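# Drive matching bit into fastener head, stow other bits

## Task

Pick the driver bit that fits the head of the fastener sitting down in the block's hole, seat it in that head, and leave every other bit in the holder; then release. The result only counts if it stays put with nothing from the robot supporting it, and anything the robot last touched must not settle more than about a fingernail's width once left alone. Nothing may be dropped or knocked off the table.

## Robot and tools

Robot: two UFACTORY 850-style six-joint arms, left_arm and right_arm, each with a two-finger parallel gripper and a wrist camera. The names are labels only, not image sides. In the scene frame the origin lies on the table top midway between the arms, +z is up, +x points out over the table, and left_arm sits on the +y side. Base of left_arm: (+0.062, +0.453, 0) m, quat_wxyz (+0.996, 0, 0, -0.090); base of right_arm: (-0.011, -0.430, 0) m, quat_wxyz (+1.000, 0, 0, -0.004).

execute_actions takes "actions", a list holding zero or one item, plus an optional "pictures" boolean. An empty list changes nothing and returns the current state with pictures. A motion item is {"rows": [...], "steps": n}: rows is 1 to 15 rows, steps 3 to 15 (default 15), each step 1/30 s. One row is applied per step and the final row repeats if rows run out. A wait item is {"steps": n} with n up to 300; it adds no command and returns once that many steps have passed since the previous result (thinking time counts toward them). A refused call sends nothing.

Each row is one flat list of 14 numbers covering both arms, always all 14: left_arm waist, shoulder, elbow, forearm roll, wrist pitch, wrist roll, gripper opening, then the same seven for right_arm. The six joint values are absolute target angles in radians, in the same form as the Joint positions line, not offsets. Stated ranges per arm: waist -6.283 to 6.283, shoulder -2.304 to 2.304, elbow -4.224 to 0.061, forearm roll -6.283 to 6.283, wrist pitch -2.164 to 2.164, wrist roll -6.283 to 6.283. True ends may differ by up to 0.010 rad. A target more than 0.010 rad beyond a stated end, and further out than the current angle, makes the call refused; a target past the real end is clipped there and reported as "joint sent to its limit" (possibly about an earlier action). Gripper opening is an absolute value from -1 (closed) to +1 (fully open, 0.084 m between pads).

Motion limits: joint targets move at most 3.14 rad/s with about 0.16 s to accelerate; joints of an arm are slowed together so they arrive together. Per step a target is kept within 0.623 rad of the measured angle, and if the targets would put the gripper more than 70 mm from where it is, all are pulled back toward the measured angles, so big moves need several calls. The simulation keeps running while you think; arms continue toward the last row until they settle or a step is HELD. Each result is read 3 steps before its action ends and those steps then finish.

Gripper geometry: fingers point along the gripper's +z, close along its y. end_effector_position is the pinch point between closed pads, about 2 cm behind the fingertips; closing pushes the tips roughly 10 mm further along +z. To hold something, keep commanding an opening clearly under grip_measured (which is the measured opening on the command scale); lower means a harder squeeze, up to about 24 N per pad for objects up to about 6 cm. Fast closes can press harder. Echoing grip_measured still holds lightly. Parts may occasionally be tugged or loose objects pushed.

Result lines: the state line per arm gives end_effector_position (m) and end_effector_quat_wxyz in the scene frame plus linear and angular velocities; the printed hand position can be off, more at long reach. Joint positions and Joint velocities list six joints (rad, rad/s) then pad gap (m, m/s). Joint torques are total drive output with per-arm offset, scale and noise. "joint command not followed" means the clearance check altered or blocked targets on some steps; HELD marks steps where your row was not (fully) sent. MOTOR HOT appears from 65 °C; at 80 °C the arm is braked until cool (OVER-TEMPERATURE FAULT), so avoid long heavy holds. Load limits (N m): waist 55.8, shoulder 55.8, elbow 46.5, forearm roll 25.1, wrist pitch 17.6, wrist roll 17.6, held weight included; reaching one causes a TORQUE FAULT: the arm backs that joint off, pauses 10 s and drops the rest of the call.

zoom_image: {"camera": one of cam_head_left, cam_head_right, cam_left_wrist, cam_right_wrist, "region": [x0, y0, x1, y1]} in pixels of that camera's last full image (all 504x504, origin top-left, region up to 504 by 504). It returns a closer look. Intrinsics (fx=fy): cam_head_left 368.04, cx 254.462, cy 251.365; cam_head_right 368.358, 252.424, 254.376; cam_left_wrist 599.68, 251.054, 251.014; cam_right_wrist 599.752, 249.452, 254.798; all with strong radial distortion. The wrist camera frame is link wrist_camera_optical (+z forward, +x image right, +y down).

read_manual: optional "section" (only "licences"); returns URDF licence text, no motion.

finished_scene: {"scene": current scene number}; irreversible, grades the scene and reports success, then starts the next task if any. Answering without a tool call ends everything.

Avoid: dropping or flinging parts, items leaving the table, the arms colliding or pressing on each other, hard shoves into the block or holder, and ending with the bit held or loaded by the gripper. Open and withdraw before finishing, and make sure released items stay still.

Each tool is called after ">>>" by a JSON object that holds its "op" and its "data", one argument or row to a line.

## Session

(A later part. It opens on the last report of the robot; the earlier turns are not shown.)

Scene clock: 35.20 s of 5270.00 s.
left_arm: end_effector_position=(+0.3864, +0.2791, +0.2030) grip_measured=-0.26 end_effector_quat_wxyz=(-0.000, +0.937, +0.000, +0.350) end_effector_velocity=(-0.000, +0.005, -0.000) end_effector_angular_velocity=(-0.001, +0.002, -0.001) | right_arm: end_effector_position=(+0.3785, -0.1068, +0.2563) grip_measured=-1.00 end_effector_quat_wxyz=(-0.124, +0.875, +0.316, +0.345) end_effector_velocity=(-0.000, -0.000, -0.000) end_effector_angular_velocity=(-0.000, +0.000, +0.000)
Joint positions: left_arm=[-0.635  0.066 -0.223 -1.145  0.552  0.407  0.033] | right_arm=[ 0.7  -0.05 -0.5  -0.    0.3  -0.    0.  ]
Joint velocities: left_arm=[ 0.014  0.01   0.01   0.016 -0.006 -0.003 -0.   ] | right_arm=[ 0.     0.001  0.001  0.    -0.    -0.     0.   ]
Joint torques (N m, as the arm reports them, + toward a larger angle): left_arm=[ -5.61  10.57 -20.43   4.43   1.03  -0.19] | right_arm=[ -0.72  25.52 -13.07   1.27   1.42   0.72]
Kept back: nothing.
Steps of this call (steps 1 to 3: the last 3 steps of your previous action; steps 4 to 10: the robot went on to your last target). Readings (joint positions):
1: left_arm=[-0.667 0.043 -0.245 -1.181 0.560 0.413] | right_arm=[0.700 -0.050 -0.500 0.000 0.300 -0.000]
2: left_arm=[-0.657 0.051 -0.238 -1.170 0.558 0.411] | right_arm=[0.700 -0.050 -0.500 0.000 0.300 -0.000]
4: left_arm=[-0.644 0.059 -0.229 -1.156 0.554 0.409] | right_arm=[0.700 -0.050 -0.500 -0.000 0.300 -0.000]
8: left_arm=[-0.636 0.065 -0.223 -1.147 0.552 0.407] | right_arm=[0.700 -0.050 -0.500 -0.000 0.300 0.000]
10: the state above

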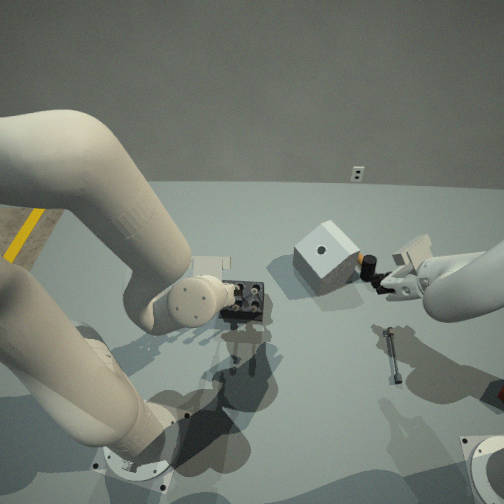

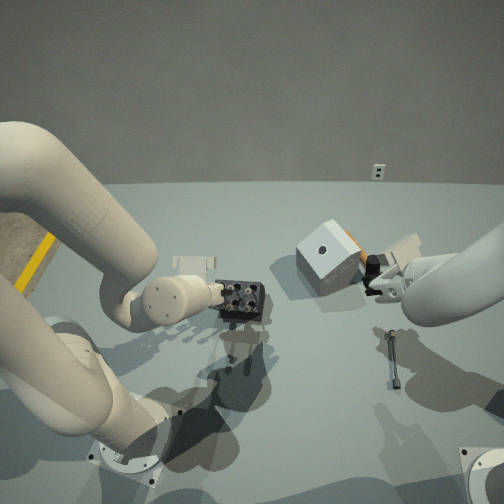

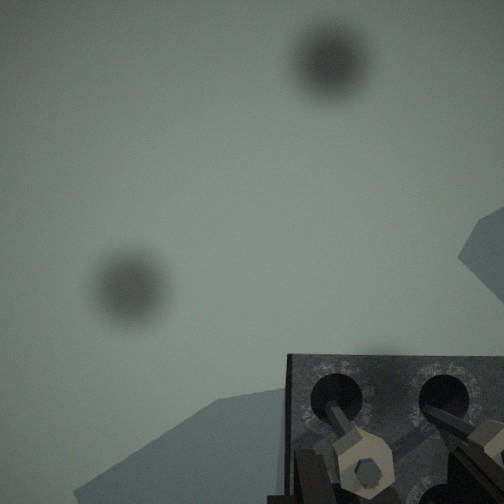

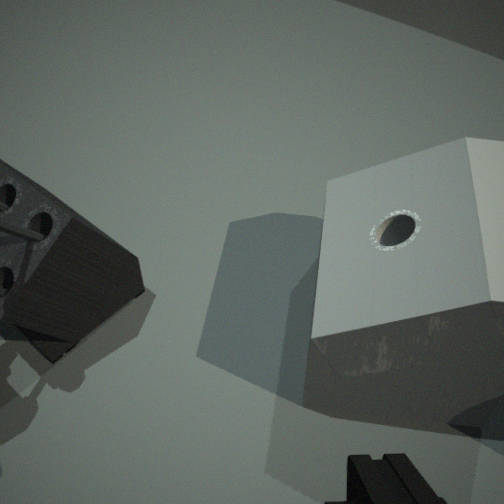

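>>> {"op": "execute_actions", "data": {
  "actions": [
    {"rows":[[-0.615,0.045,-0.2245,-1.097,0.558,0.372,-0.24,0.7,-0.05,-0.5,0,0.3,0,-1],[-0.603,0.0184,-0.232,-1.058,0.566,0.34,-0.24,0.7,-0.05,-0.5,0,0.3,0,-1],[-0.591,-0.0083,-0.2393,-1.02,0.574,0.308,-0.24,0.7,-0.05,-0.5,0,0.3,0,-1],[-0.579,-0.035,-0.2467,-0.981,0.5825,0.2755,-0.24,0.7,-0.05,-0.5,0,0.3,0,-1],[-0.567,-0.0616,-0.254,-0.9424,0.5907,0.243,-0.24,0.7,-0.05,-0.5,0,0.3,0,-1],[-0.555,-0.088,-0.2615,-0.904,0.599,0.211,-0.24,0.7,-0.05,-0.5,0,0.3,0,-1],[-0.5433,-0.1149,-0.2689,-0.8652,0.6071,0.179,-0.24,0.7,-0.05,-0.5,0,0.3,0,-1]],"steps":14}
  ]
}}

>>> {"op": "execute_actions", "data": {
  "actions": [
    {"rows":[[-0.5433,-0.1149,-0.2689,-0.8652,0.6071,0.179,-0.35,0.7,-0.05,-0.5,0,0.3,0,-1],[-0.5433,-0.1149,-0.2689,-0.8652,0.6071,0.179,-0.45,0.7,-0.05,-0.5,0,0.3,0,-1],[-0.5433,-0.1149,-0.2689,-0.8652,0.6071,0.179,-0.52,0.7,-0.05,-0.5,0,0.3,0,-1],[-0.5433,-0.1149,-0.2689,-0.8652,0.6071,0.179,-0.57,0.7,-0.05,-0.5,0,0.3,0,-1],[-0.5433,-0.1149,-0.2689,-0.8652,0.6071,0.179,-0.61,0.7,-0.05,-0.5,0,0.3,0,-1],[-0.5433,-0.1149,-0.2689,-0.8652,0.6071,0.179,-0.65,0.7,-0.05,-0.5,0,0.3,0,-1],[-0.5433,-0.1149,-0.2689,-0.8652,0.6071,0.179,-0.69,0.7,-0.05,-0.5,0,0.3,0,-1],[-0.5433,-0.1149,-0.2689,-0.8652,0.6071,0.179,-0.74,0.7,-0.05,-0.5,0,0.3,0,-1],[-0.5433,-0.1149,-0.2689,-0.8652,0.6071,0.179,-0.8,0.7,-0.05,-0.5,0,0.3,0,-1],[-0.5433,-0.1149,-0.2689,-0.8652,0.6071,0.179,-0.9,0.7,-0.05,-0.5,0,0.3,0,-1],[-0.5433,-0.1149,-0.2689,-0.8652,0.6071,0.179,-1,0.7,-0.05,-0.5,0,0.3,0,-1]],"steps":13}
  ]
}}

>>> {"op": "execute_actions", "data": {
  "actions": [
    {"rows":[[-0.5533,-0.0874,-0.2623,-0.9058,0.5975,0.2155,-1,0.7,-0.05,-0.5,0,0.3,0,-1],[-0.5632,-0.0599,-0.2557,-0.9465,0.588,0.252,-1,0.7,-0.05,-0.5,0,0.3,0,-1],[-0.5732,-0.0325,-0.2491,-0.987,0.578,0.2885,-1,0.7,-0.05,-0.5,0,0.3,0,-1],[-0.5831,-0.005,-0.2425,-1.0277,0.5687,0.325,-1,0.7,-0.05,-0.5,0,0.3,0,-1],[-0.593,0.0225,-0.2359,-1.068,0.559,0.3615,-1,0.7,-0.05,-0.5,0,0.3,0,-1],[-0.603,0.05,-0.2293,-1.109,0.5495,0.398,-1,0.7,-0.05,-0.5,0,0.3,0,-1],[-0.6139,0.0772,-0.2254,-1.1564,0.5455,0.441,-1,0.7,-0.05,-0.5,0,0.3,0,-1],[-0.6249,0.1044,-0.2214,-1.2037,0.5415,0.4844,-1,0.7,-0.05,-0.5,0,0.3,0,-1],[-0.6358,0.1316,-0.2175,-1.251,0.5375,0.5276,-1,0.7,-0.05,-0.5,0,0.3,0,-1],[-0.6467,0.1587,-0.2135,-1.2985,0.5334,0.571,-1,0.7,-0.05,-0.5,0,0.3,0,-1],[-0.6577,0.1859,-0.2096,-1.346,0.5294,0.614,-1,0.7,-0.05,-0.5,0,0.3,0,-1],[-0.6686,0.2131,-0.2056,-1.3932,0.5254,0.6572,-1,0.7,-0.05,-0.5,0,0.3,0,-1]],"steps":15}
  ]
}}

>>> {"op": "execute_actions", "data": {
  "actions": [
    {"steps":10}
  ],
  "pictures": true
}}

>>> {"op": "zoom_image", "data": {
  "camera": "cam_left_wrist",
  "region": [290,360,380,450]
}}

Scene clock: 36.07 s of 5270.00 s.
left_arm: end_effector_position=(+0.4110, +0.2824, +0.1755) grip_measured=-0.26 end_effector_quat_wxyz=(-0.002, +0.936, -0.000, +0.351) end_effector_velocity=(+0.052, +0.003, -0.080) end_effector_angular_velocity=(-0.018, +0.032, -0.009) | right_arm: end_effector_position=(+0.3785, -0.1068, +0.2563) grip_measured=-1.00 end_effector_quat_wxyz=(-0.124, +0.875, +0.316, +0.345) end_effector_velocity=(-0.000, +0.000, +0.001) end_effector_angular_velocity=(+0.001, -0.001, -0.000)
Joint positions: left_arm=[-0.559 -0.082 -0.26  -0.915  0.596  0.221  0.033] | right_arm=[ 0.7  -0.05 -0.5  -0.    0.3   0.    0.  ]
Joint velocities: left_arm=[ 0.174 -0.379 -0.099  0.547  0.112 -0.452  0.   ] | right_arm=[ 0.     0.001  0.     0.001  0.    -0.     0.   ]
Joint torques (N m, as the arm reports them, + toward a larger angle): left_arm=[ -7.08  25.56 -14.95  -1.81   1.01   0.22] | right_arm=[  0.2   25.03 -12.7    1.24   1.47   0.76]
Steps of this call (steps 1 to 15: the robot went on to your last target; steps 16 to 26: the first 11 steps of this action). Readings (joint positions):
16: left_arm=[-0.633 0.068 -0.221 -1.143 0.551 0.406] | right_arm=[0.700 -0.050 -0.500 0.000 0.300 -0.000]
17: left_arm=[-0.632 0.066 -0.222 -1.141 0.552 0.404] | right_arm=[0.700 -0.050 -0.500 -0.000 0.300 -0.000]
19: left_arm=[-0.622 0.051 -0.225 -1.113 0.556 0.382] | right_arm=[0.700 -0.050 -0.500 0.000 0.300 -0.000]
23: left_arm=[-0.585 -0.024 -0.244 -0.999 0.579 0.290] | right_arm=[0.700 -0.050 -0.500 0.000 0.300 -0.000]
26: the state above

Scene clock: 36.50 s of 5270.00 s.
left_arm: end_effector_position=(+0.4159, +0.2820, +0.1693) grip_measured=-0.64 end_effector_quat_wxyz=(+0.000, +0.937, +0.000, +0.350) end_effector_velocity=(+0.001, -0.000, -0.001) end_effector_angular_velocity=(+0.001, -0.001, -0.003) | right_arm: end_effector_position=(+0.3785, -0.1068, +0.2563) grip_measured=-1.00 end_effector_quat_wxyz=(-0.124, +0.875, +0.316, +0.345) end_effector_velocity=(+0.000, +0.000, +0.001) end_effector_angular_velocity=(+0.002, -0.002, -0.001)
Joint positions: left_arm=[-0.544 -0.114 -0.269 -0.866  0.607  0.179  0.016] | right_arm=[ 0.7  -0.05 -0.5  -0.    0.3   0.    0.  ]
Joint velocities: left_arm=[ 0.001 -0.005 -0.001  0.007  0.003 -0.004  0.   ] | right_arm=[-0.     0.002 -0.     0.001  0.     0.     0.   ]
Joint torques (N m, as the arm reports them, + toward a larger angle): left_arm=[ -2.24   6.8  -16.11   4.15   0.85  -0.22] | right_arm=[ -0.23  24.33 -12.57   1.2    1.36   0.8 ]
Steps of this call (steps 1 to 3: the last 3 steps of your previous action; steps 4 to 13: the first 10 steps of this action). Readings (joint positions):
4: left_arm=[-0.547 -0.107 -0.267 -0.877 0.605 0.189] | right_arm=[0.700 -0.050 -0.500 0.000 0.300 0.000]
5: left_arm=[-0.546 -0.109 -0.267 -0.874 0.605 0.186] | right_arm=[0.700 -0.050 -0.500 -0.000 0.300 -0.000]
7: left_arm=[-0.545 -0.112 -0.268 -0.870 0.606 0.183] | right_arm=[0.700 -0.050 -0.500 -0.000 0.300 -0.000]
11: left_arm=[-0.544 -0.114 -0.269 -0.866 0.607 0.180] | right_arm=[0.700 -0.050 -0.500 -0.000 0.300 -0.000]
13: the state above

Scene clock: 37.00 s of 5270.00 s.
left_arm: end_effector_position=(+0.3912, +0.2841, +0.2085) grip_measured=-0.64 end_effector_quat_wxyz=(-0.006, +0.936, +0.001, +0.352) end_effector_velocity=(-0.096, -0.002, +0.152) end_effector_angular_velocity=(-0.011, -0.018, +0.010) | right_arm: end_effector_position=(+0.3785, -0.1068, +0.2563) grip_measured=-1.00 end_effector_quat_wxyz=(-0.124, +0.875, +0.316, +0.345) end_effector_velocity=(-0.000, -0.000, -0.001) end_effector_angular_velocity=(-0.001, +0.001, -0.001)
Joint positions: left_arm=[-0.616  0.081 -0.227 -1.168  0.548  0.452  0.016] | right_arm=[ 0.7  -0.05 -0.5  -0.    0.3   0.    0.  ]
Joint velocities: left_arm=[-0.301  0.768  0.129 -1.289 -0.151  1.166 -0.   ] | right_arm=[-0.    -0.001  0.     0.001  0.     0.     0.   ]
Joint torques (N m, as the arm reports them, + toward a larger angle): left_arm=[ -4.49   8.35 -17.62   3.1    1.35   0.15] | right_arm=[  0.32  25.03 -12.69   1.24   1.41   0.68]
Steps of this call (steps 1 to 3: the last 3 steps of your previous action; steps 4 to 15: the first 12 steps of this action). Readings (joint positions):
4: left_arm=[-0.544 -0.114 -0.269 -0.865 0.607 0.179] | right_arm=[0.700 -0.050 -0.500 0.000 0.300 0.000]
5: left_arm=[-0.544 -0.113 -0.269 -0.868 0.607 0.182] | right_arm=[0.700 -0.050 -0.500 -0.000 0.300 -0.000]
7: left_arm=[-0.550 -0.096 -0.264 -0.895 0.600 0.206] | right_arm=[0.700 -0.050 -0.500 -0.000 0.300 -0.000]
11: left_arm=[-0.579 -0.018 -0.246 -1.010 0.573 0.309] | right_arm=[0.700 -0.050 -0.500 0.000 0.300 0.000]
15: the state above

Scene clock: 37.33 s of 5270.00 s.
left_arm: end_effector_position=(+0.3738, +0.2829, +0.2316) grip_measured=-0.64 end_effector_quat_wxyz=(-0.001, +0.936, +0.000, +0.351) end_effector_velocity=(-0.008, -0.001, +0.007) end_effector_angular_velocity=(-0.005, +0.008, -0.007) | right_arm: end_effector_position=(+0.3785, -0.1068, +0.2563) grip_measured=-1.00 end_effector_quat_wxyz=(-0.124, +0.875, +0.316, +0.345) end_effector_velocity=(-0.000, +0.000, +0.000) end_effector_angular_velocity=(+0.000, -0.001, +0.001)
Joint positions: left_arm=[-0.666  0.208 -0.206 -1.384  0.527  0.649  0.016] | right_arm=[ 0.7  -0.05 -0.5   0.    0.3   0.    0.  ]
Joint velocities: left_arm=[-0.019  0.047  0.007 -0.084 -0.011  0.08  -0.   ] | right_arm=[ 0.     0.001 -0.    -0.001 -0.001  0.     0.   ]
Joint torques (N m, as the arm reports them, + toward a larger angle): left_arm=[ -4.59   3.19 -21.2    5.34   0.28  -0.54] | right_arm=[ -0.9   25.08 -13.03   1.3    1.25   0.7 ]
Kept back: nothing.
Steps of this call (steps 1 to 3: the last 3 steps of your previous action; steps 4 to 10: the robot went on to your last target). Readings (joint positions):
1: left_arm=[-0.626 0.107 -0.222 -1.212 0.543 0.492] | right_arm=[0.700 -0.050 -0.500 -0.000 0.300 0.000]
2: left_arm=[-0.637 0.133 -0.218 -1.255 0.539 0.531] | right_arm=[0.700 -0.050 -0.500 -0.000 0.300 0.000]
4: left_arm=[-0.653 0.174 -0.212 -1.324 0.533 0.593] | right_arm=[0.700 -0.050 -0.500 -0.000 0.300 -0.000]
8: left_arm=[-0.665 0.203 -0.207 -1.376 0.528 0.642] | right_arm=[0.700 -0.050 -0.500 -0.000 0.300 -0.000]
10: the state above

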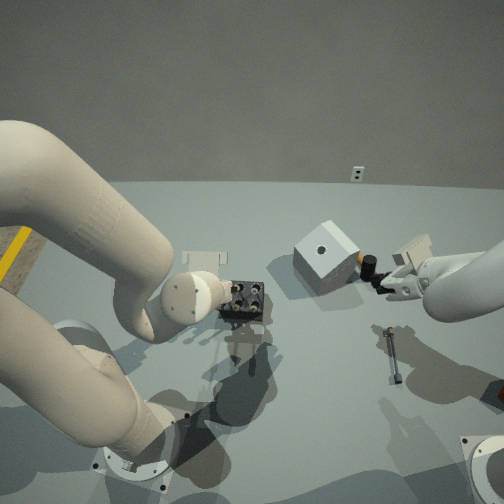

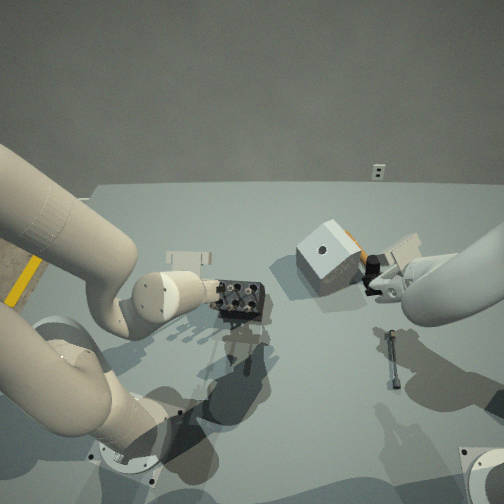

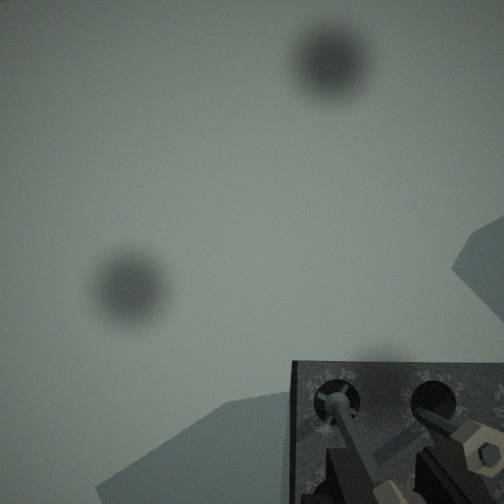

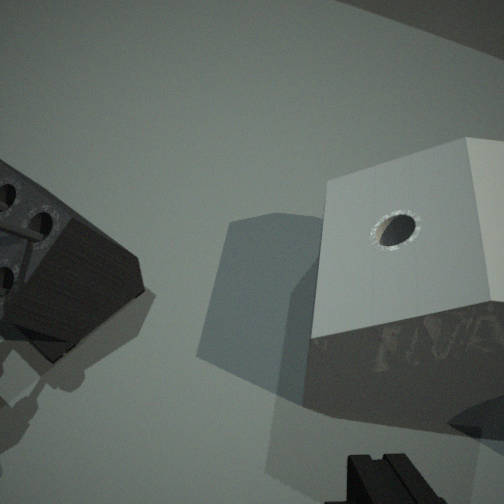

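Region (290, 360, 380, 450) of cam_left_wrist's 504x504 image, scaled by 5.600, with more detail than that image has.

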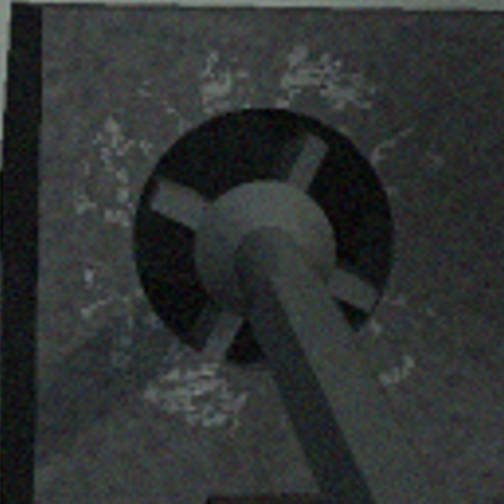

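>>> {"op": "execute_actions", "data": {
  "actions": [
    {"rows":[[-0.6631,0.1995,-0.2076,-1.3696,0.5274,0.6356,-1,0.7,-0.05,-0.5,0,0.3,0,-1],[-0.6577,0.1859,-0.2096,-1.346,0.5294,0.614,-1,0.7,-0.05,-0.5,0,0.3,0,-1],[-0.6467,0.1587,-0.2135,-1.2985,0.5334,0.571,-1,0.7,-0.05,-0.5,0,0.3,0,-1],[-0.6358,0.1316,-0.2175,-1.251,0.5375,0.5276,-1,0.7,-0.05,-0.5,0,0.3,0,-1],[-0.6249,0.1044,-0.2214,-1.2037,0.5415,0.4844,-1,0.7,-0.05,-0.5,0,0.3,0,-1],[-0.6139,0.0772,-0.2254,-1.1564,0.5455,0.441,-1,0.7,-0.05,-0.5,0,0.3,0,-1],[-0.603,0.05,-0.2293,-1.109,0.5495,0.398,-1,0.7,-0.05,-0.5,0,0.3,0,-1],[-0.593,0.0225,-0.2359,-1.068,0.559,0.3615,-1,0.7,-0.05,-0.5,0,0.3,0,-1],[-0.5831,-0.005,-0.2425,-1.0277,0.5687,0.325,-1,0.7,-0.05,-0.5,0,0.3,0,-1],[-0.5732,-0.0325,-0.2491,-0.987,0.578,0.2885,-1,0.7,-0.05,-0.5,0,0.3,0,-1],[-0.5632,-0.0599,-0.2557,-0.9465,0.588,0.252,-1,0.7,-0.05,-0.5,0,0.3,0,-1],[-0.5533,-0.0874,-0.2623,-0.9058,0.5975,0.2155,-1,0.7,-0.05,-0.5,0,0.3,0,-1],[-0.5483,-0.1012,-0.2656,-0.8855,0.6023,0.197,-1,0.7,-0.05,-0.5,0,0.3,0,-1]],"steps":15}
  ]
}}

>>> {"op": "execute_actions", "data": {
  "actions": [
    {"steps":9}
  ]
}}

Scene clock: 38.17 s of 5270.00 s.
left_arm: end_effector_position=(+0.3959, +0.2841, +0.2009) grip_measured=-0.64 end_effector_quat_wxyz=(-0.006, +0.936, +0.000, +0.352) end_effector_velocity=(+0.106, +0.000, -0.148) end_effector_angular_velocity=(+0.012, -0.007, +0.001) | right_arm: end_effector_position=(+0.3785, -0.1068, +0.2563) grip_measured=-1.00 end_effector_quat_wxyz=(-0.124, +0.875, +0.316, +0.345) end_effector_velocity=(+0.000, +0.000, +0.001) end_effector_angular_velocity=(+0.001, -0.001, +0.001)
Joint positions: left_arm=[-0.602  0.044 -0.233 -1.106  0.556  0.397  0.016] | right_arm=[ 0.7  -0.05 -0.5  -0.    0.3  -0.    0.  ]
Joint velocities: left_arm=[ 0.296 -0.784 -0.162  1.226  0.216 -1.104  0.   ] | right_arm=[ 0.     0.001  0.    -0.     0.001  0.     0.   ]
Joint torques (N m, as the arm reports them, + toward a larger angle): left_arm=[ -4.24   5.8  -17.88   3.97   1.33  -0.22] | right_arm=[ -0.62  24.34 -12.71   1.26   1.42   0.72]
Steps of this call (steps 1 to 13: the robot went on to your last target; steps 14 to 25: the first 12 steps of this action). Readings (joint positions):
14: left_arm=[-0.669 0.213 -0.206 -1.393 0.525 0.657] | right_arm=[0.700 -0.050 -0.500 0.000 0.300 -0.000]
15: left_arm=[-0.668 0.212 -0.206 -1.391 0.526 0.655] | right_arm=[0.700 -0.050 -0.500 0.000 0.300 -0.000]
17: left_arm=[-0.664 0.202 -0.207 -1.372 0.527 0.638] | right_arm=[0.700 -0.050 -0.500 -0.000 0.300 0.000]
21: left_arm=[-0.639 0.140 -0.216 -1.265 0.536 0.540] | right_arm=[0.700 -0.050 -0.500 0.000 0.300 -0.000]
25: the state above

Scene clock: 38.47 s of 5270.00 s.
left_arm: end_effector_position=(+0.4134, +0.2828, +0.1737) grip_measured=-0.64 end_effector_quat_wxyz=(-0.002, +0.936, +0.000, +0.351) end_effector_velocity=(+0.011, -0.003, -0.015) end_effector_angular_velocity=(-0.019, -0.001, -0.000) | right_arm: end_effector_position=(+0.3785, -0.1068, +0.2563) grip_measured=-1.00 end_effector_quat_wxyz=(-0.124, +0.875, +0.316, +0.345) end_effector_velocity=(+0.000, -0.000, -0.001) end_effector_angular_velocity=(-0.001, +0.002, -0.002)
Joint positions: left_arm=[-0.551 -0.093 -0.264 -0.898  0.6    0.208  0.016] | right_arm=[ 0.7  -0.05 -0.5  -0.    0.3   0.    0.  ]
Joint velocities: left_arm=[ 0.03  -0.075 -0.019  0.123  0.029 -0.116 -0.   ] | right_arm=[-0.    -0.002 -0.     0.001 -0.    -0.     0.   ]
Joint torques (N m, as the arm reports them, + toward a larger angle): left_arm=[ -5.73  14.71 -15.71   3.19   1.53  -0.42] | right_arm=[ -0.78  24.9  -12.98   1.34   1.39   0.67]
Kept back: nothing.
Steps of this call (steps 1 to 3: the last 3 steps of your previous action; steps 4 to 9: the robot went on to your last target). Readings (joint positions):
1: left_arm=[-0.592 0.017 -0.239 -1.065 0.564 0.360] | right_arm=[0.700 -0.050 -0.500 -0.000 0.300 0.000]
2: left_arm=[-0.582 -0.009 -0.245 -1.025 0.572 0.324] | right_arm=[0.700 -0.050 -0.500 -0.000 0.300 0.000]
4: left_arm=[-0.566 -0.055 -0.255 -0.957 0.586 0.263] | right_arm=[0.700 -0.050 -0.500 0.000 0.300 -0.000]
8: left_arm=[-0.552 -0.090 -0.263 -0.903 0.599 0.213] | right_arm=[0.700 -0.050 -0.500 -0.000 0.300 -0.000]
9: the state above

>>> {"op": "execute_actions", "data": {
  "actions": [
    {"rows":[[-0.5483,-0.1012,-0.2656,-0.8855,0.6023,0.197,-0.8,0.7,-0.05,-0.5,0,0.3,0,-1],[-0.5483,-0.1012,-0.2656,-0.8855,0.6023,0.197,-0.68,0.7,-0.05,-0.5,0,0.3,0,-1],[-0.5483,-0.1012,-0.2656,-0.8855,0.6023,0.197,-0.62,0.7,-0.05,-0.5,0,0.3,0,-1],[-0.5483,-0.1012,-0.2656,-0.8855,0.6023,0.197,-0.55,0.7,-0.05,-0.5,0,0.3,0,-1],[-0.5483,-0.1012,-0.2656,-0.8855,0.6023,0.197,-0.45,0.7,-0.05,-0.5,0,0.3,0,-1],[-0.5483,-0.1012,-0.2656,-0.8855,0.6023,0.197,-0.35,0.7,-0.05,-0.5,0,0.3,0,-1],[-0.5483,-0.1012,-0.2656,-0.8855,0.6023,0.197,-0.24,0.7,-0.05,-0.5,0,0.3,0,-1],[-0.555,-0.088,-0.2615,-0.904,0.599,0.211,-0.24,0.7,-0.05,-0.5,0,0.3,0,-1],[-0.567,-0.0616,-0.254,-0.9424,0.5907,0.243,-0.24,0.7,-0.05,-0.5,0,0.3,0,-1],[-0.579,-0.035,-0.2467,-0.981,0.5825,0.2755,-0.24,0.7,-0.05,-0.5,0,0.3,0,-1],[-0.591,-0.0083,-0.2393,-1.02,0.574,0.308,-0.24,0.7,-0.05,-0.5,0,0.3,0,-1],[-0.603,0.0184,-0.232,-1.058,0.566,0.34,-0.24,0.7,-0.05,-0.5,0,0.3,0,-1],[-0.615,0.045,-0.2245,-1.097,0.558,0.372,-0.24,0.7,-0.05,-0.5,0,0.3,0,-1],[-0.627,0.071,-0.217,-1.135,0.551,0.404,-0.24,0.7,-0.05,-0.5,0,0.3,0,-1]],"steps":15}
  ]
}}

>>> {"op": "execute_actions", "data": {
  "actions": [
    {"rows":[[-0.627,0.071,-0.217,-1.135,0.551,0.404,-0.24,0.7,-0.05,-0.5,0,0.3,0,-1],[-0.644,0.066,-0.2084,-1.136,0.56,0.385,-0.24,0.7,-0.05,-0.5,0,0.3,0,-1],[-0.661,0.061,-0.2,-1.136,0.569,0.366,-0.24,0.7,-0.05,-0.5,0,0.3,0,-1],[-0.678,0.0564,-0.191,-1.137,0.578,0.346,-0.24,0.7,-0.05,-0.5,0,0.3,0,-1],[-0.695,0.0516,-0.1824,-1.1375,0.5875,0.327,-0.24,0.7,-0.05,-0.5,0,0.3,0,-1],[-0.712,0.0467,-0.174,-1.138,0.597,0.308,-0.24,0.7,-0.05,-0.5,0,0.3,0,-1],[-0.729,0.042,-0.165,-1.139,0.606,0.289,-0.24,0.7,-0.05,-0.5,0,0.3,0,-1],[-0.746,0.037,-0.1565,-1.139,0.615,0.27,-0.24,0.7,-0.05,-0.5,0,0.3,0,-1],[-0.7628,0.0321,-0.1478,-1.14,0.624,0.2504,-0.24,0.7,-0.05,-0.5,0,0.3,0,-1]],"steps":15}
  ]
}}

>>> {"op": "execute_actions", "data": {
  "actions": [
    {"steps":8}
  ],
  "pictures": true
}}

Scene clock: 39.23 s of 5270.00 s.
left_arm: end_effector_position=(+0.4101, +0.2827, +0.1773) grip_measured=-0.26 end_effector_quat_wxyz=(-0.002, +0.936, +0.000, +0.351) end_effector_velocity=(-0.065, -0.001, +0.089) end_effector_angular_velocity=(+0.019, -0.024, +0.011) | right_arm: end_effector_position=(+0.3785, -0.1068, +0.2563) grip_measured=-1.00 end_effector_quat_wxyz=(-0.124, +0.875, +0.316, +0.345) end_effector_velocity=(+0.000, -0.000, +0.000) end_effector_angular_velocity=(+0.001, -0.000, -0.001)
Joint positions: left_arm=[-0.561 -0.074 -0.258 -0.926  0.594  0.23   0.033] | right_arm=[ 0.7  -0.05 -0.5  -0.    0.3   0.    0.  ]
Joint velocities: left_arm=[-0.203  0.444  0.124 -0.638 -0.135  0.523  0.001] | right_arm=[ 0.     0.001 -0.     0.001 -0.    -0.     0.   ]
Joint torques (N m, as the arm reports them, + toward a larger angle): left_arm=[ -7.85  18.79 -17.72   0.26   1.07  -0.47] | right_arm=[ -2.03  24.73 -12.22   1.26   1.39   0.78]
Steps of this call (steps 1 to 11: the robot went on to your last target; steps 12 to 23: the first 12 steps of this action). Readings (joint positions):
12: left_arm=[-0.548 -0.101 -0.266 -0.886 0.602 0.197] | right_arm=[0.700 -0.050 -0.500 0.000 0.300 -0.000]
13: left_arm=[-0.548 -0.101 -0.266 -0.886 0.602 0.197] | right_arm=[0.700 -0.050 -0.500 -0.000 0.300 0.000]
15: left_arm=[-0.548 -0.101 -0.266 -0.886 0.602 0.197] | right_arm=[0.700 -0.050 -0.500 0.000 0.300 0.000]
19: left_arm=[-0.548 -0.101 -0.266 -0.886 0.603 0.197] | right_arm=[0.700 -0.050 -0.500 -0.000 0.300 0.000]
23: the state above

Scene clock: 39.73 s of 5270.00 s.
left_arm: end_effector_position=(+0.3541, +0.2816, +0.1811) grip_measured=-0.26 end_effector_quat_wxyz=(-0.001, +0.937, -0.000, +0.349) end_effector_velocity=(-0.092, +0.010, -0.054) end_effector_angular_velocity=(+0.007, +0.004, -0.005) | right_arm: end_effector_position=(+0.3785, -0.1068, +0.2563) grip_measured=-1.00 end_effector_quat_wxyz=(-0.124, +0.875, +0.316, +0.345) end_effector_velocity=(-0.000, -0.000, -0.000) end_effector_angular_velocity=(-0.000, +0.001, -0.000)
Joint positions: left_arm=[-0.735  0.038 -0.162 -1.137  0.609  0.28   0.033] | right_arm=[ 0.7  -0.05 -0.5   0.    0.3   0.    0.  ]
Joint velocities: left_arm=[-0.305 -0.073  0.163 -0.033  0.151 -0.317  0.   ] | right_arm=[ 0.     0.     0.001  0.001  0.    -0.     0.   ]
Joint torques (N m, as the arm reports them, + toward a larger angle): left_arm=[  3.44  10.64 -21.27   4.31   1.11   0.14] | right_arm=[ -1.1   25.62 -12.99   1.64   1.4    0.78]
Steps of this call (steps 1 to 3: the last 3 steps of your previous action; steps 4 to 15: the first 12 steps of this action). Readings (joint positions):
4: left_arm=[-0.597 0.005 -0.236 -1.039 0.571 0.324] | right_arm=[0.700 -0.050 -0.500 -0.000 0.300 -0.000]
5: left_arm=[-0.606 0.025 -0.230 -1.067 0.565 0.346] | right_arm=[0.700 -0.050 -0.500 -0.000 0.300 0.000]
7: left_arm=[-0.623 0.048 -0.220 -1.102 0.562 0.369] | right_arm=[0.700 -0.050 -0.500 0.000 0.300 -0.000]
11: left_arm=[-0.676 0.051 -0.192 -1.129 0.580 0.339] | right_arm=[0.700 -0.050 -0.500 0.000 0.300 0.000]
15: the state above

Scene clock: 40.00 s of 5270.00 s.
left_arm: end_effector_position=(+0.3470, +0.2821, +0.1773) grip_measured=-0.26 end_effector_quat_wxyz=(-0.000, +0.937, +0.000, +0.350) end_effector_velocity=(-0.005, +0.002, -0.003) end_effector_angular_velocity=(+0.000, +0.001, +0.001) | right_arm: end_effector_position=(+0.3785, -0.1068, +0.2563) grip_measured=-1.00 end_effector_quat_wxyz=(-0.124, +0.875, +0.316, +0.345) end_effector_velocity=(+0.000, -0.000, +0.001) end_effector_angular_velocity=(+0.001, -0.002, +0.000)
Joint positions: left_arm=[-0.761  0.032 -0.149 -1.14   0.623  0.252  0.033] | right_arm=[ 0.7  -0.05 -0.5  -0.    0.3   0.    0.  ]
Joint velocities: left_arm=[-0.016 -0.003  0.01  -0.003  0.008 -0.018 -0.   ] | right_arm=[-0.001  0.002 -0.    -0.001 -0.    -0.     0.   ]
Joint torques (N m, as the arm reports them, + toward a larger angle): left_arm=[ -7.4    6.86 -16.97   4.08   0.9   -0.25] | right_arm=[ -0.93  24.84 -12.18   1.33   1.47   0.81]
Kept back: nothing.
Steps of this call (steps 1 to 3: the last 3 steps of your previous action; steps 4 to 8: the robot went on to your last target). Readings (joint positions):
1: left_arm=[-0.743 0.036 -0.157 -1.138 0.613 0.271] | right_arm=[0.700 -0.050 -0.500 0.000 0.300 0.000]
2: left_arm=[-0.749 0.035 -0.154 -1.138 0.617 0.265] | right_arm=[0.700 -0.050 -0.500 0.000 0.300 0.000]
4: left_arm=[-0.756 0.033 -0.151 -1.139 0.620 0.258] | right_arm=[0.700 -0.050 -0.500 0.000 0.300 0.000]
8: the state above

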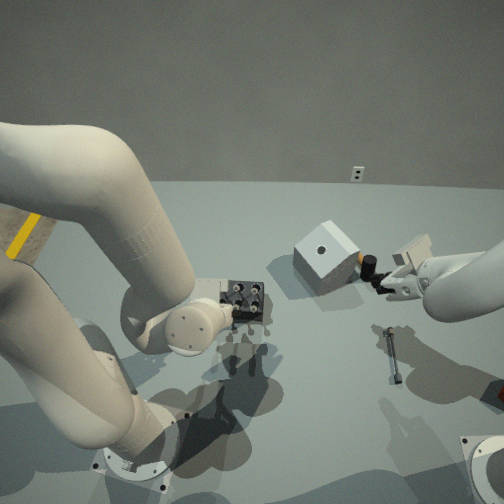

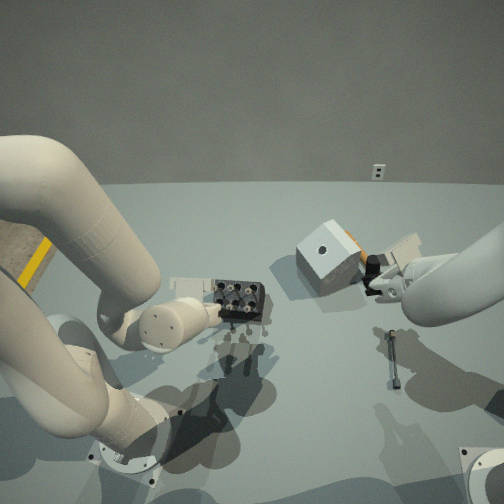

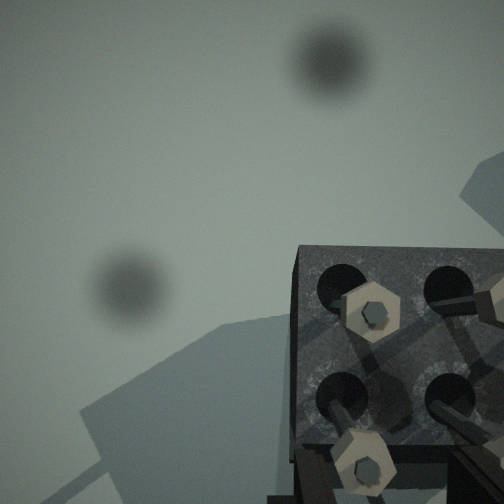

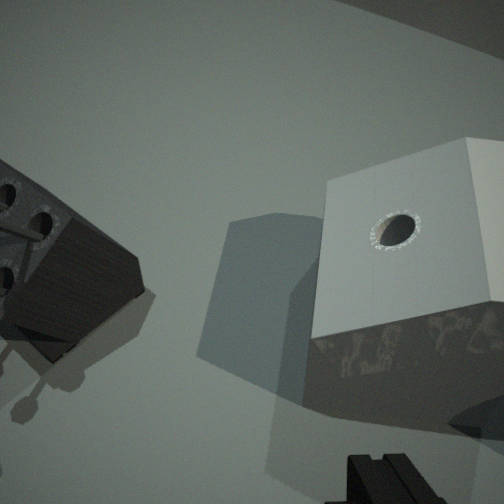

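>>> {"op": "zoom_image", "data": {
  "camera": "cam_left_wrist",
  "region": [304,364,504,504]
}}

Region (304, 364, 504, 504) of cam_left_wrist's 504x504 image, scaled by 2.520, with more detail than that image has; it fills the top 353 rows of this view, and the rest is white.

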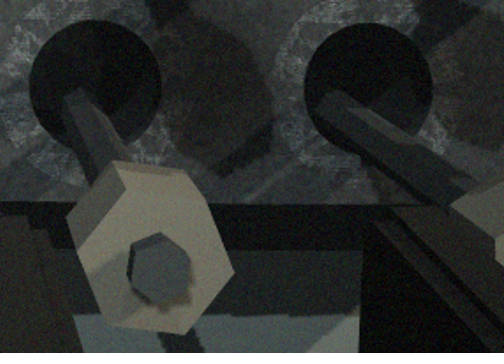

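>>> {"op": "execute_actions", "data": {
  "actions": [
    {"rows":[[-0.759,0.034,-0.1455,-1.137,0.624,0.13,-0.24,0.7,-0.05,-0.5,0,0.3,0,-1],[-0.756,0.036,-0.1435,-1.134,0.624,0.0,-0.24,0.7,-0.05,-0.5,0,0.3,0,-1],[-0.756,0.036,-0.1435,-1.134,0.624,-0.12,-0.24,0.7,-0.05,-0.5,0,0.3,0,-1],[-0.756,0.036,-0.1435,-1.134,0.624,-0.12,-0.24,0.7,-0.05,-0.5,0,0.3,0,-1],[-0.743,0.0107,-0.1503,-1.0996,0.632,-0.147,-0.24,0.7,-0.05,-0.5,0,0.3,0,-1],[-0.73,-0.0147,-0.157,-1.065,0.64,-0.174,-0.24,0.7,-0.05,-0.5,0,0.3,0,-1],[-0.717,-0.04,-0.164,-1.031,0.649,-0.2,-0.24,0.7,-0.05,-0.5,0,0.3,0,-1],[-0.7037,-0.0654,-0.171,-0.9966,0.658,-0.227,-0.24,0.7,-0.05,-0.5,0,0.3,0,-1],[-0.6906,-0.0907,-0.1776,-0.962,0.667,-0.254,-0.24,0.7,-0.05,-0.5,0,0.3,0,-1],[-0.6776,-0.116,-0.1844,-0.928,0.676,-0.28,-0.24,0.7,-0.05,-0.5,0,0.3,0,-1],[-0.6645,-0.1414,-0.191,-0.8935,0.6855,-0.307,-0.24,0.7,-0.05,-0.5,0,0.3,0,-1],[-0.6514,-0.1667,-0.198,-0.8591,0.6947,-0.334,-0.24,0.7,-0.05,-0.5,0,0.3,0,-1]],"steps":15}
  ]
}}

>>> {"op": "execute_actions", "data": {
  "actions": [
    {"rows":[[-0.6514,-0.1667,-0.198,-0.8591,0.6947,-0.334,-0.24,0.7,-0.05,-0.5,0,0.3,0,-1],[-0.6514,-0.1667,-0.198,-0.8591,0.6947,-0.334,-0.24,0.7,-0.05,-0.5,0,0.3,0,-1],[-0.6514,-0.1667,-0.198,-0.8591,0.6947,-0.334,-0.3,0.7,-0.05,-0.5,0,0.3,0,-1],[-0.6514,-0.1667,-0.198,-0.8591,0.6947,-0.334,-0.38,0.7,-0.05,-0.5,0,0.3,0,-1],[-0.6514,-0.1667,-0.198,-0.8591,0.6947,-0.334,-0.46,0.7,-0.05,-0.5,0,0.3,0,-1],[-0.6514,-0.1667,-0.198,-0.8591,0.6947,-0.334,-0.52,0.7,-0.05,-0.5,0,0.3,0,-1],[-0.6514,-0.1667,-0.198,-0.8591,0.6947,-0.334,-0.57,0.7,-0.05,-0.5,0,0.3,0,-1],[-0.6514,-0.1667,-0.198,-0.8591,0.6947,-0.334,-0.61,0.7,-0.05,-0.5,0,0.3,0,-1],[-0.6514,-0.1667,-0.198,-0.8591,0.6947,-0.334,-0.65,0.7,-0.05,-0.5,0,0.3,0,-1],[-0.6514,-0.1667,-0.198,-0.8591,0.6947,-0.334,-0.7,0.7,-0.05,-0.5,0,0.3,0,-1],[-0.6514,-0.1667,-0.198,-0.8591,0.6947,-0.334,-0.78,0.7,-0.05,-0.5,0,0.3,0,-1],[-0.6514,-0.1667,-0.198,-0.8591,0.6947,-0.334,-0.88,0.7,-0.05,-0.5,0,0.3,0,-1],[-0.6514,-0.1667,-0.198,-0.8591,0.6947,-0.334,-1,0.7,-0.05,-0.5,0,0.3,0,-1]],"steps":15}
  ]
}}

>>> {"op": "execute_actions", "data": {
  "actions": [
    {"rows":[[-0.6635,-0.1373,-0.191,-0.896,0.683,-0.3027,-1,0.7,-0.05,-0.5,0,0.3,0,-1],[-0.6756,-0.1078,-0.184,-0.9327,0.671,-0.271,-1,0.7,-0.05,-0.5,0,0.3,0,-1],[-0.6877,-0.0784,-0.177,-0.9696,0.6595,-0.24,-1,0.7,-0.05,-0.5,0,0.3,0,-1],[-0.6997,-0.049,-0.17,-1.006,0.648,-0.2087,-1,0.7,-0.05,-0.5,0,0.3,0,-1],[-0.7118,-0.0195,-0.163,-1.043,0.636,-0.177,-1,0.7,-0.05,-0.5,0,0.3,0,-1],[-0.7239,0.0099,-0.1559,-1.08,0.6243,-0.146,-1,0.7,-0.05,-0.5,0,0.3,0,-1],[-0.7375,0.0402,-0.1513,-1.13,0.6187,-0.1015,-1,0.7,-0.05,-0.5,0,0.3,0,-1],[-0.7511,0.0705,-0.1467,-1.18,0.613,-0.057,-1,0.7,-0.05,-0.5,0,0.3,0,-1],[-0.7648,0.1009,-0.1421,-1.2295,0.6076,-0.0125,-1,0.7,-0.05,-0.5,0,0.3,0,-1],[-0.7784,0.1312,-0.1375,-1.279,0.602,0.032,-1,0.7,-0.05,-0.5,0,0.3,0,-1],[-0.792,0.1615,-0.1329,-1.329,0.5964,0.0765,-1,0.7,-0.05,-0.5,0,0.3,0,-1],[-0.8056,0.1918,-0.1283,-1.379,0.5908,0.121,-1,0.7,-0.05,-0.5,0,0.3,0,-1]],"steps":15}
  ]
}}

>>> {"op": "execute_actions", "data": {
  "actions": [
    {"steps":10}
  ],
  "pictures": true
}}

>>> {"op": "zoom_image", "data": {
  "camera": "cam_left_wrist",
  "region": [290,360,380,450]
}}

Scene clock: 41.27 s of 5270.00 s.
left_arm: end_effector_position=(+0.3597, +0.2848, +0.1648) grip_measured=-0.26 end_effector_quat_wxyz=(+0.057, +0.922, +0.159, +0.348) end_effector_velocity=(+0.109, +0.004, -0.124) end_effector_angular_velocity=(-0.177, -0.008, +0.228) | right_arm: end_effector_position=(+0.3785, -0.1068, +0.2563) grip_measured=-1.00 end_effector_quat_wxyz=(-0.124, +0.875, +0.316, +0.345) end_effector_velocity=(+0.000, +0.000, +0.001) end_effector_angular_velocity=(+0.001, -0.002, +0.001)
Joint positions: left_arm=[-0.714 -0.046 -0.166 -1.023  0.652 -0.177  0.033] | right_arm=[ 0.7  -0.05 -0.5  -0.    0.3  -0.    0.  ]
Joint velocities: left_arm=[ 0.385 -0.755 -0.198  1.01   0.26  -1.09  -0.   ] | right_arm=[ 0.     0.001  0.    -0.001  0.001  0.     0.   ]
Joint torques (N m, as the arm reports them, + toward a larger angle): left_arm=[  0.25   6.62 -14.76   5.04   0.95   0.  ] | right_arm=[ -0.82  25.18 -12.36   1.54   1.33   0.77]
Steps of this call (steps 1 to 26: the robot went on to your last target; steps 27 to 38: the first 12 steps of this action). Readings (joint positions):
27: left_arm=[-0.763 0.032 -0.148 -1.140 0.624 0.250] | right_arm=[0.700 -0.050 -0.500 -0.000 0.300 -0.000]
28: left_arm=[-0.763 0.032 -0.148 -1.140 0.624 0.247] | right_arm=[0.700 -0.050 -0.500 -0.000 0.300 -0.000]
30: left_arm=[-0.762 0.033 -0.147 -1.139 0.624 0.209] | right_arm=[0.700 -0.050 -0.500 0.000 0.300 0.000]
34: left_arm=[-0.754 0.029 -0.147 -1.128 0.626 0.002] | right_arm=[0.700 -0.050 -0.500 0.000 0.300 -0.000]
38: the state above

Scene clock: 41.77 s of 5270.00 s.
left_arm: end_effector_position=(+0.3760, +0.2845, +0.1435) grip_measured=-0.65 end_effector_quat_wxyz=(+0.065, +0.920, +0.172, +0.345) end_effector_velocity=(+0.001, +0.000, -0.001) end_effector_angular_velocity=(-0.002, -0.004, -0.001) | right_arm: end_effector_position=(+0.3785, -0.1068, +0.2563) grip_measured=-1.00 end_effector_quat_wxyz=(-0.124, +0.875, +0.316, +0.345) end_effector_velocity=(+0.000, +0.000, +0.000) end_effector_angular_velocity=(-0.001, -0.001, +0.003)
Joint positions: left_arm=[-0.652 -0.165 -0.198 -0.86   0.695 -0.333  0.016] | right_arm=[ 0.7  -0.05 -0.5  -0.    0.3   0.    0.  ]
Joint velocities: left_arm=[ 0.003 -0.005 -0.     0.011  0.007 -0.01   0.   ] | right_arm=[-0.    -0.001 -0.001 -0.003  0.001 -0.     0.   ]
Joint torques (N m, as the arm reports them, + toward a larger angle): left_arm=[ -4.08   8.04 -12.05   3.18   0.2   -0.21] | right_arm=[ -0.05  25.82 -12.62   1.28   1.37   0.72]
Steps of this call (steps 1 to 3: the last 3 steps of your previous action; steps 4 to 15: the first 12 steps of this action). Readings (joint positions):
4: left_arm=[-0.669 -0.133 -0.189 -0.906 0.682 -0.289] | right_arm=[0.700 -0.050 -0.500 0.000 0.300 0.000]
5: left_arm=[-0.664 -0.144 -0.192 -0.892 0.686 -0.302] | right_arm=[0.700 -0.050 -0.500 -0.000 0.300 0.000]
7: left_arm=[-0.658 -0.155 -0.195 -0.875 0.690 -0.318] | right_arm=[0.700 -0.050 -0.500 -0.000 0.300 -0.000]
11: left_arm=[-0.653 -0.163 -0.197 -0.864 0.694 -0.330] | right_arm=[0.700 -0.050 -0.500 -0.000 0.300 -0.000]
15: the state above

Scene clock: 42.27 s of 5270.00 s.
left_arm: end_effector_position=(+0.3525, +0.2853, +0.1820) grip_measured=-0.65 end_effector_quat_wxyz=(+0.062, +0.919, +0.172, +0.348) end_effector_velocity=(-0.093, +0.001, +0.149) end_effector_angular_velocity=(+0.009, -0.023, +0.010) | right_arm: end_effector_position=(+0.3785, -0.1068, +0.2563) grip_measured=-1.00 end_effector_quat_wxyz=(-0.124, +0.875, +0.316, +0.345) end_effector_velocity=(+0.000, +0.000, +0.001) end_effector_angular_velocity=(+0.001, -0.001, +0.000)
Joint positions: left_arm=[-0.741  0.046 -0.152 -1.146  0.621 -0.086  0.016] | right_arm=[ 0.7  -0.05 -0.5   0.    0.3  -0.    0.  ]
Joint velocities: left_arm=[-0.369  0.837  0.144 -1.295 -0.194  1.143 -0.   ] | right_arm=[ 0.     0.002 -0.    -0.    -0.     0.     0.   ]
Joint torques (N m, as the arm reports them, + toward a larger angle): left_arm=[ -1.86  12.9  -17.57   1.74   1.14  -0.3 ] | right_arm=[  0.05  24.2  -12.44   1.38   1.3    0.77]
Steps of this call (steps 1 to 3: the last 3 steps of your previous action; steps 4 to 15: the first 12 steps of this action). Readings (joint positions):
4: left_arm=[-0.652 -0.166 -0.198 -0.860 0.696 -0.334] | right_arm=[0.700 -0.050 -0.500 0.000 0.300 -0.000]
5: left_arm=[-0.653 -0.164 -0.198 -0.862 0.694 -0.331] | right_arm=[0.700 -0.050 -0.500 -0.000 0.300 0.000]
7: left_arm=[-0.660 -0.146 -0.193 -0.887 0.685 -0.310] | right_arm=[0.700 -0.050 -0.500 0.000 0.300 -0.000]
11: left_arm=[-0.695 -0.061 -0.173 -0.992 0.652 -0.220] | right_arm=[0.700 -0.050 -0.500 -0.000 0.300 0.000]
15: the state above

Scene clock: 42.60 s of 5270.00 s.
left_arm: end_effector_position=(+0.3348, +0.2849, +0.2044) grip_measured=-0.65 end_effector_quat_wxyz=(+0.064, +0.921, +0.172, +0.345) end_effector_velocity=(-0.009, -0.001, +0.006) end_effector_angular_velocity=(-0.002, +0.011, -0.007) | right_arm: end_effector_position=(+0.3785, -0.1068, +0.2563) grip_measured=-1.00 end_effector_quat_wxyz=(-0.124, +0.875, +0.316, +0.345) end_effector_velocity=(-0.000, +0.000, -0.000) end_effector_angular_velocity=(-0.000, -0.000, +0.001)
Joint positions: left_arm=[-0.803  0.186 -0.129 -1.37   0.592  0.113  0.016] | right_arm=[ 0.7  -0.05 -0.5  -0.    0.3   0.    0.  ]
Joint velocities: left_arm=[-0.025  0.052  0.009 -0.088 -0.013  0.082  0.   ] | right_arm=[ 0.    -0.     0.    -0.001  0.001  0.     0.   ]
Joint torques (N m, as the arm reports them, + toward a larger angle): left_arm=[ -7.59   4.88 -18.29   4.48   0.39  -0.21] | right_arm=[ -0.38  25.28 -12.44   1.03   1.32   0.78]
Kept back: nothing.
Steps of this call (steps 1 to 3: the last 3 steps of your previous action; steps 4 to 10: the robot went on to your last target). Readings (joint positions):
1: left_arm=[-0.753 0.074 -0.147 -1.190 0.615 -0.047] | right_arm=[0.700 -0.050 -0.500 -0.000 0.300 0.000]
2: left_arm=[-0.766 0.102 -0.143 -1.235 0.609 -0.008] | right_arm=[0.700 -0.050 -0.500 -0.000 0.300 -0.000]
4: left_arm=[-0.786 0.147 -0.136 -1.306 0.600 0.055] | right_arm=[0.700 -0.050 -0.500 -0.000 0.300 0.000]
8: left_arm=[-0.801 0.181 -0.130 -1.361 0.594 0.105] | right_arm=[0.700 -0.050 -0.500 0.000 0.300 0.000]
10: the state above

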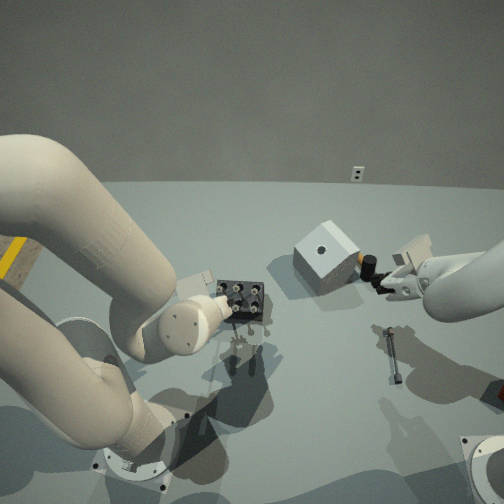

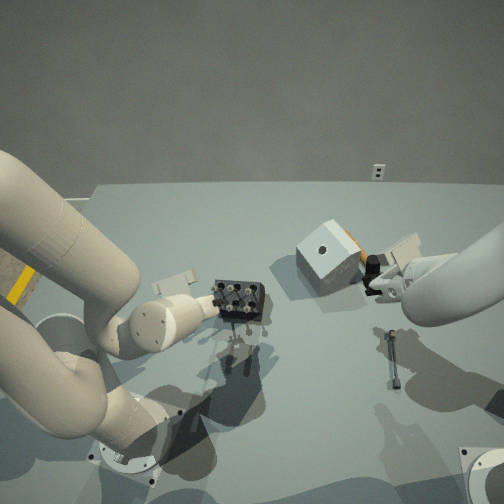

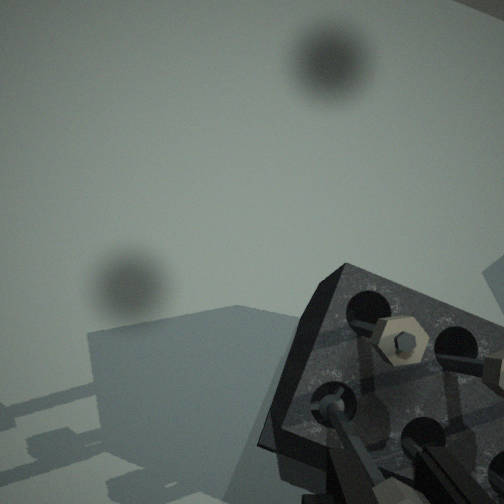

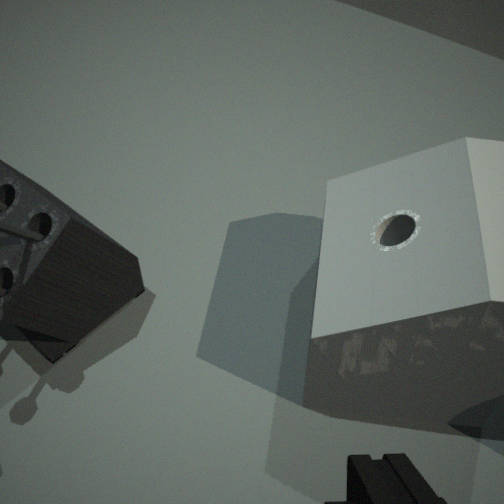

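Region (290, 360, 380, 450) of cam_left_wrist's 504x504 image, scaled by 5.600, with more detail than that image has.

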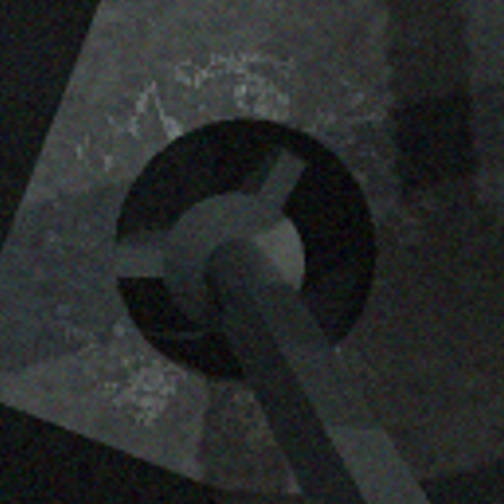

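>>> {"op": "execute_actions", "data": {
  "actions": [
    {"rows":[[-0.8016,0.1746,-0.1326,-1.356,0.5946,0.098,-1,0.7,-0.05,-0.5,0,0.3,0,-1],[-0.795,0.1595,-0.1349,-1.331,0.5974,0.0765,-1,0.7,-0.05,-0.5,0,0.3,0,-1],[-0.7814,0.1292,-0.1395,-1.281,0.603,0.032,-1,0.7,-0.05,-0.5,0,0.3,0,-1],[-0.7668,0.0999,-0.1431,-1.2295,0.6076,-0.0125,-1,0.7,-0.05,-0.5,0,0.3,0,-1],[-0.7521,0.0705,-0.1467,-1.18,0.613,-0.057,-1,0.7,-0.05,-0.5,0,0.3,0,-1],[-0.7375,0.0402,-0.1513,-1.13,0.6187,-0.1015,-1,0.7,-0.05,-0.5,0,0.3,0,-1],[-0.7239,0.0099,-0.1559,-1.08,0.6243,-0.146,-1,0.7,-0.05,-0.5,0,0.3,0,-1],[-0.7118,-0.0195,-0.163,-1.043,0.636,-0.177,-1,0.7,-0.05,-0.5,0,0.3,0,-1],[-0.6997,-0.049,-0.17,-1.006,0.648,-0.2087,-1,0.7,-0.05,-0.5,0,0.3,0,-1],[-0.6877,-0.0784,-0.177,-0.9696,0.6595,-0.24,-1,0.7,-0.05,-0.5,0,0.3,0,-1],[-0.6756,-0.1078,-0.184,-0.9327,0.671,-0.271,-1,0.7,-0.05,-0.5,0,0.3,0,-1],[-0.6635,-0.1373,-0.191,-0.896,0.683,-0.3027,-1,0.7,-0.05,-0.5,0,0.3,0,-1],[-0.6575,-0.152,-0.1945,-0.8775,0.689,-0.318,-1,0.7,-0.05,-0.5,0,0.3,0,-1]],"steps":15}
  ]
}}

>>> {"op": "execute_actions", "data": {
  "actions": [
    {"steps":9}
  ]
}}

Scene clock: 43.27 s of 5270.00 s.
left_arm: end_effector_position=(+0.3571, +0.2850, +0.1746) grip_measured=-0.65 end_effector_quat_wxyz=(+0.062, +0.920, +0.172, +0.348) end_effector_velocity=(+0.105, +0.002, -0.147) end_effector_angular_velocity=(+0.022, -0.006, +0.002) | right_arm: end_effector_position=(+0.3785, -0.1068, +0.2563) grip_measured=-1.00 end_effector_quat_wxyz=(-0.124, +0.875, +0.316, +0.345) end_effector_velocity=(+0.000, +0.000, -0.000) end_effector_angular_velocity=(-0.001, -0.000, +0.001)
Joint positions: left_arm=[-0.723  0.004 -0.16  -1.084  0.632 -0.14   0.016] | right_arm=[ 0.7  -0.05 -0.5   0.    0.3   0.    0.  ]
Joint velocities: left_arm=[ 0.371 -0.864 -0.179  1.204  0.276 -1.038  0.   ] | right_arm=[-0.    -0.    -0.    -0.001 -0.001 -0.     0.   ]
Joint torques (N m, as the arm reports them, + toward a larger angle): left_arm=[ -2.33  10.55 -14.37   1.71   0.71  -0.15] | right_arm=[ -1.39  24.88 -13.35   1.35   1.39   0.68]
Steps of this call (steps 1 to 8: the robot went on to your last target; steps 9 to 20: the first 12 steps of this action). Readings (joint positions):
9: left_arm=[-0.805 0.191 -0.128 -1.378 0.591 0.121] | right_arm=[0.700 -0.050 -0.500 -0.000 0.300 -0.000]
10: left_arm=[-0.805 0.190 -0.129 -1.376 0.591 0.118] | right_arm=[0.700 -0.050 -0.500 -0.000 0.300 0.000]
12: left_arm=[-0.801 0.178 -0.131 -1.358 0.594 0.101] | right_arm=[0.700 -0.050 -0.500 -0.000 0.300 -0.000]
16: left_arm=[-0.771 0.110 -0.141 -1.246 0.605 0.001] | right_arm=[0.700 -0.050 -0.500 -0.000 0.300 -0.000]
20: the state above

Scene clock: 43.57 s of 5270.00 s.
left_arm: end_effector_position=(+0.3736, +0.2849, +0.1477) grip_measured=-0.65 end_effector_quat_wxyz=(+0.063, +0.920, +0.172, +0.345) end_effector_velocity=(+0.009, -0.000, -0.015) end_effector_angular_velocity=(-0.015, +0.002, +0.002) | right_arm: end_effector_position=(+0.3785, -0.1068, +0.2563) grip_measured=-1.00 end_effector_quat_wxyz=(-0.124, +0.875, +0.316, +0.345) end_effector_velocity=(+0.000, -0.000, +0.001) end_effector_angular_velocity=(+0.001, -0.001, -0.001)
Joint positions: left_arm=[-0.661 -0.143 -0.192 -0.889  0.686 -0.308  0.016] | right_arm=[ 0.7  -0.05 -0.5   0.    0.3   0.    0.  ]
Joint velocities: left_arm=[ 0.037 -0.079 -0.017  0.112  0.035 -0.101 -0.   ] | right_arm=[-0.001  0.002  0.     0.    -0.    -0.     0.   ]
Joint torques (N m, as the arm reports them, + toward a larger angle): left_arm=[ -5.01  16.18 -13.1    1.07   0.9   -0.37] | right_arm=[  0.05  25.27 -12.67   1.43   1.31   0.8 ]
Kept back: nothing.
Steps of this call (steps 1 to 3: the last 3 steps of your previous action; steps 4 to 9: the robot went on to your last target). Readings (joint positions):
1: left_arm=[-0.711 -0.025 -0.166 -1.045 0.642 -0.174] | right_arm=[0.700 -0.050 -0.500 -0.000 0.300 -0.000]
2: left_arm=[-0.699 -0.054 -0.173 -1.006 0.652 -0.207] | right_arm=[0.700 -0.050 -0.500 0.000 0.300 -0.000]
4: left_arm=[-0.678 -0.103 -0.183 -0.943 0.670 -0.261] | right_arm=[0.700 -0.050 -0.500 0.000 0.300 -0.000]
8: left_arm=[-0.663 -0.140 -0.192 -0.894 0.684 -0.304] | right_arm=[0.700 -0.050 -0.500 -0.000 0.300 0.000]
9: the state above


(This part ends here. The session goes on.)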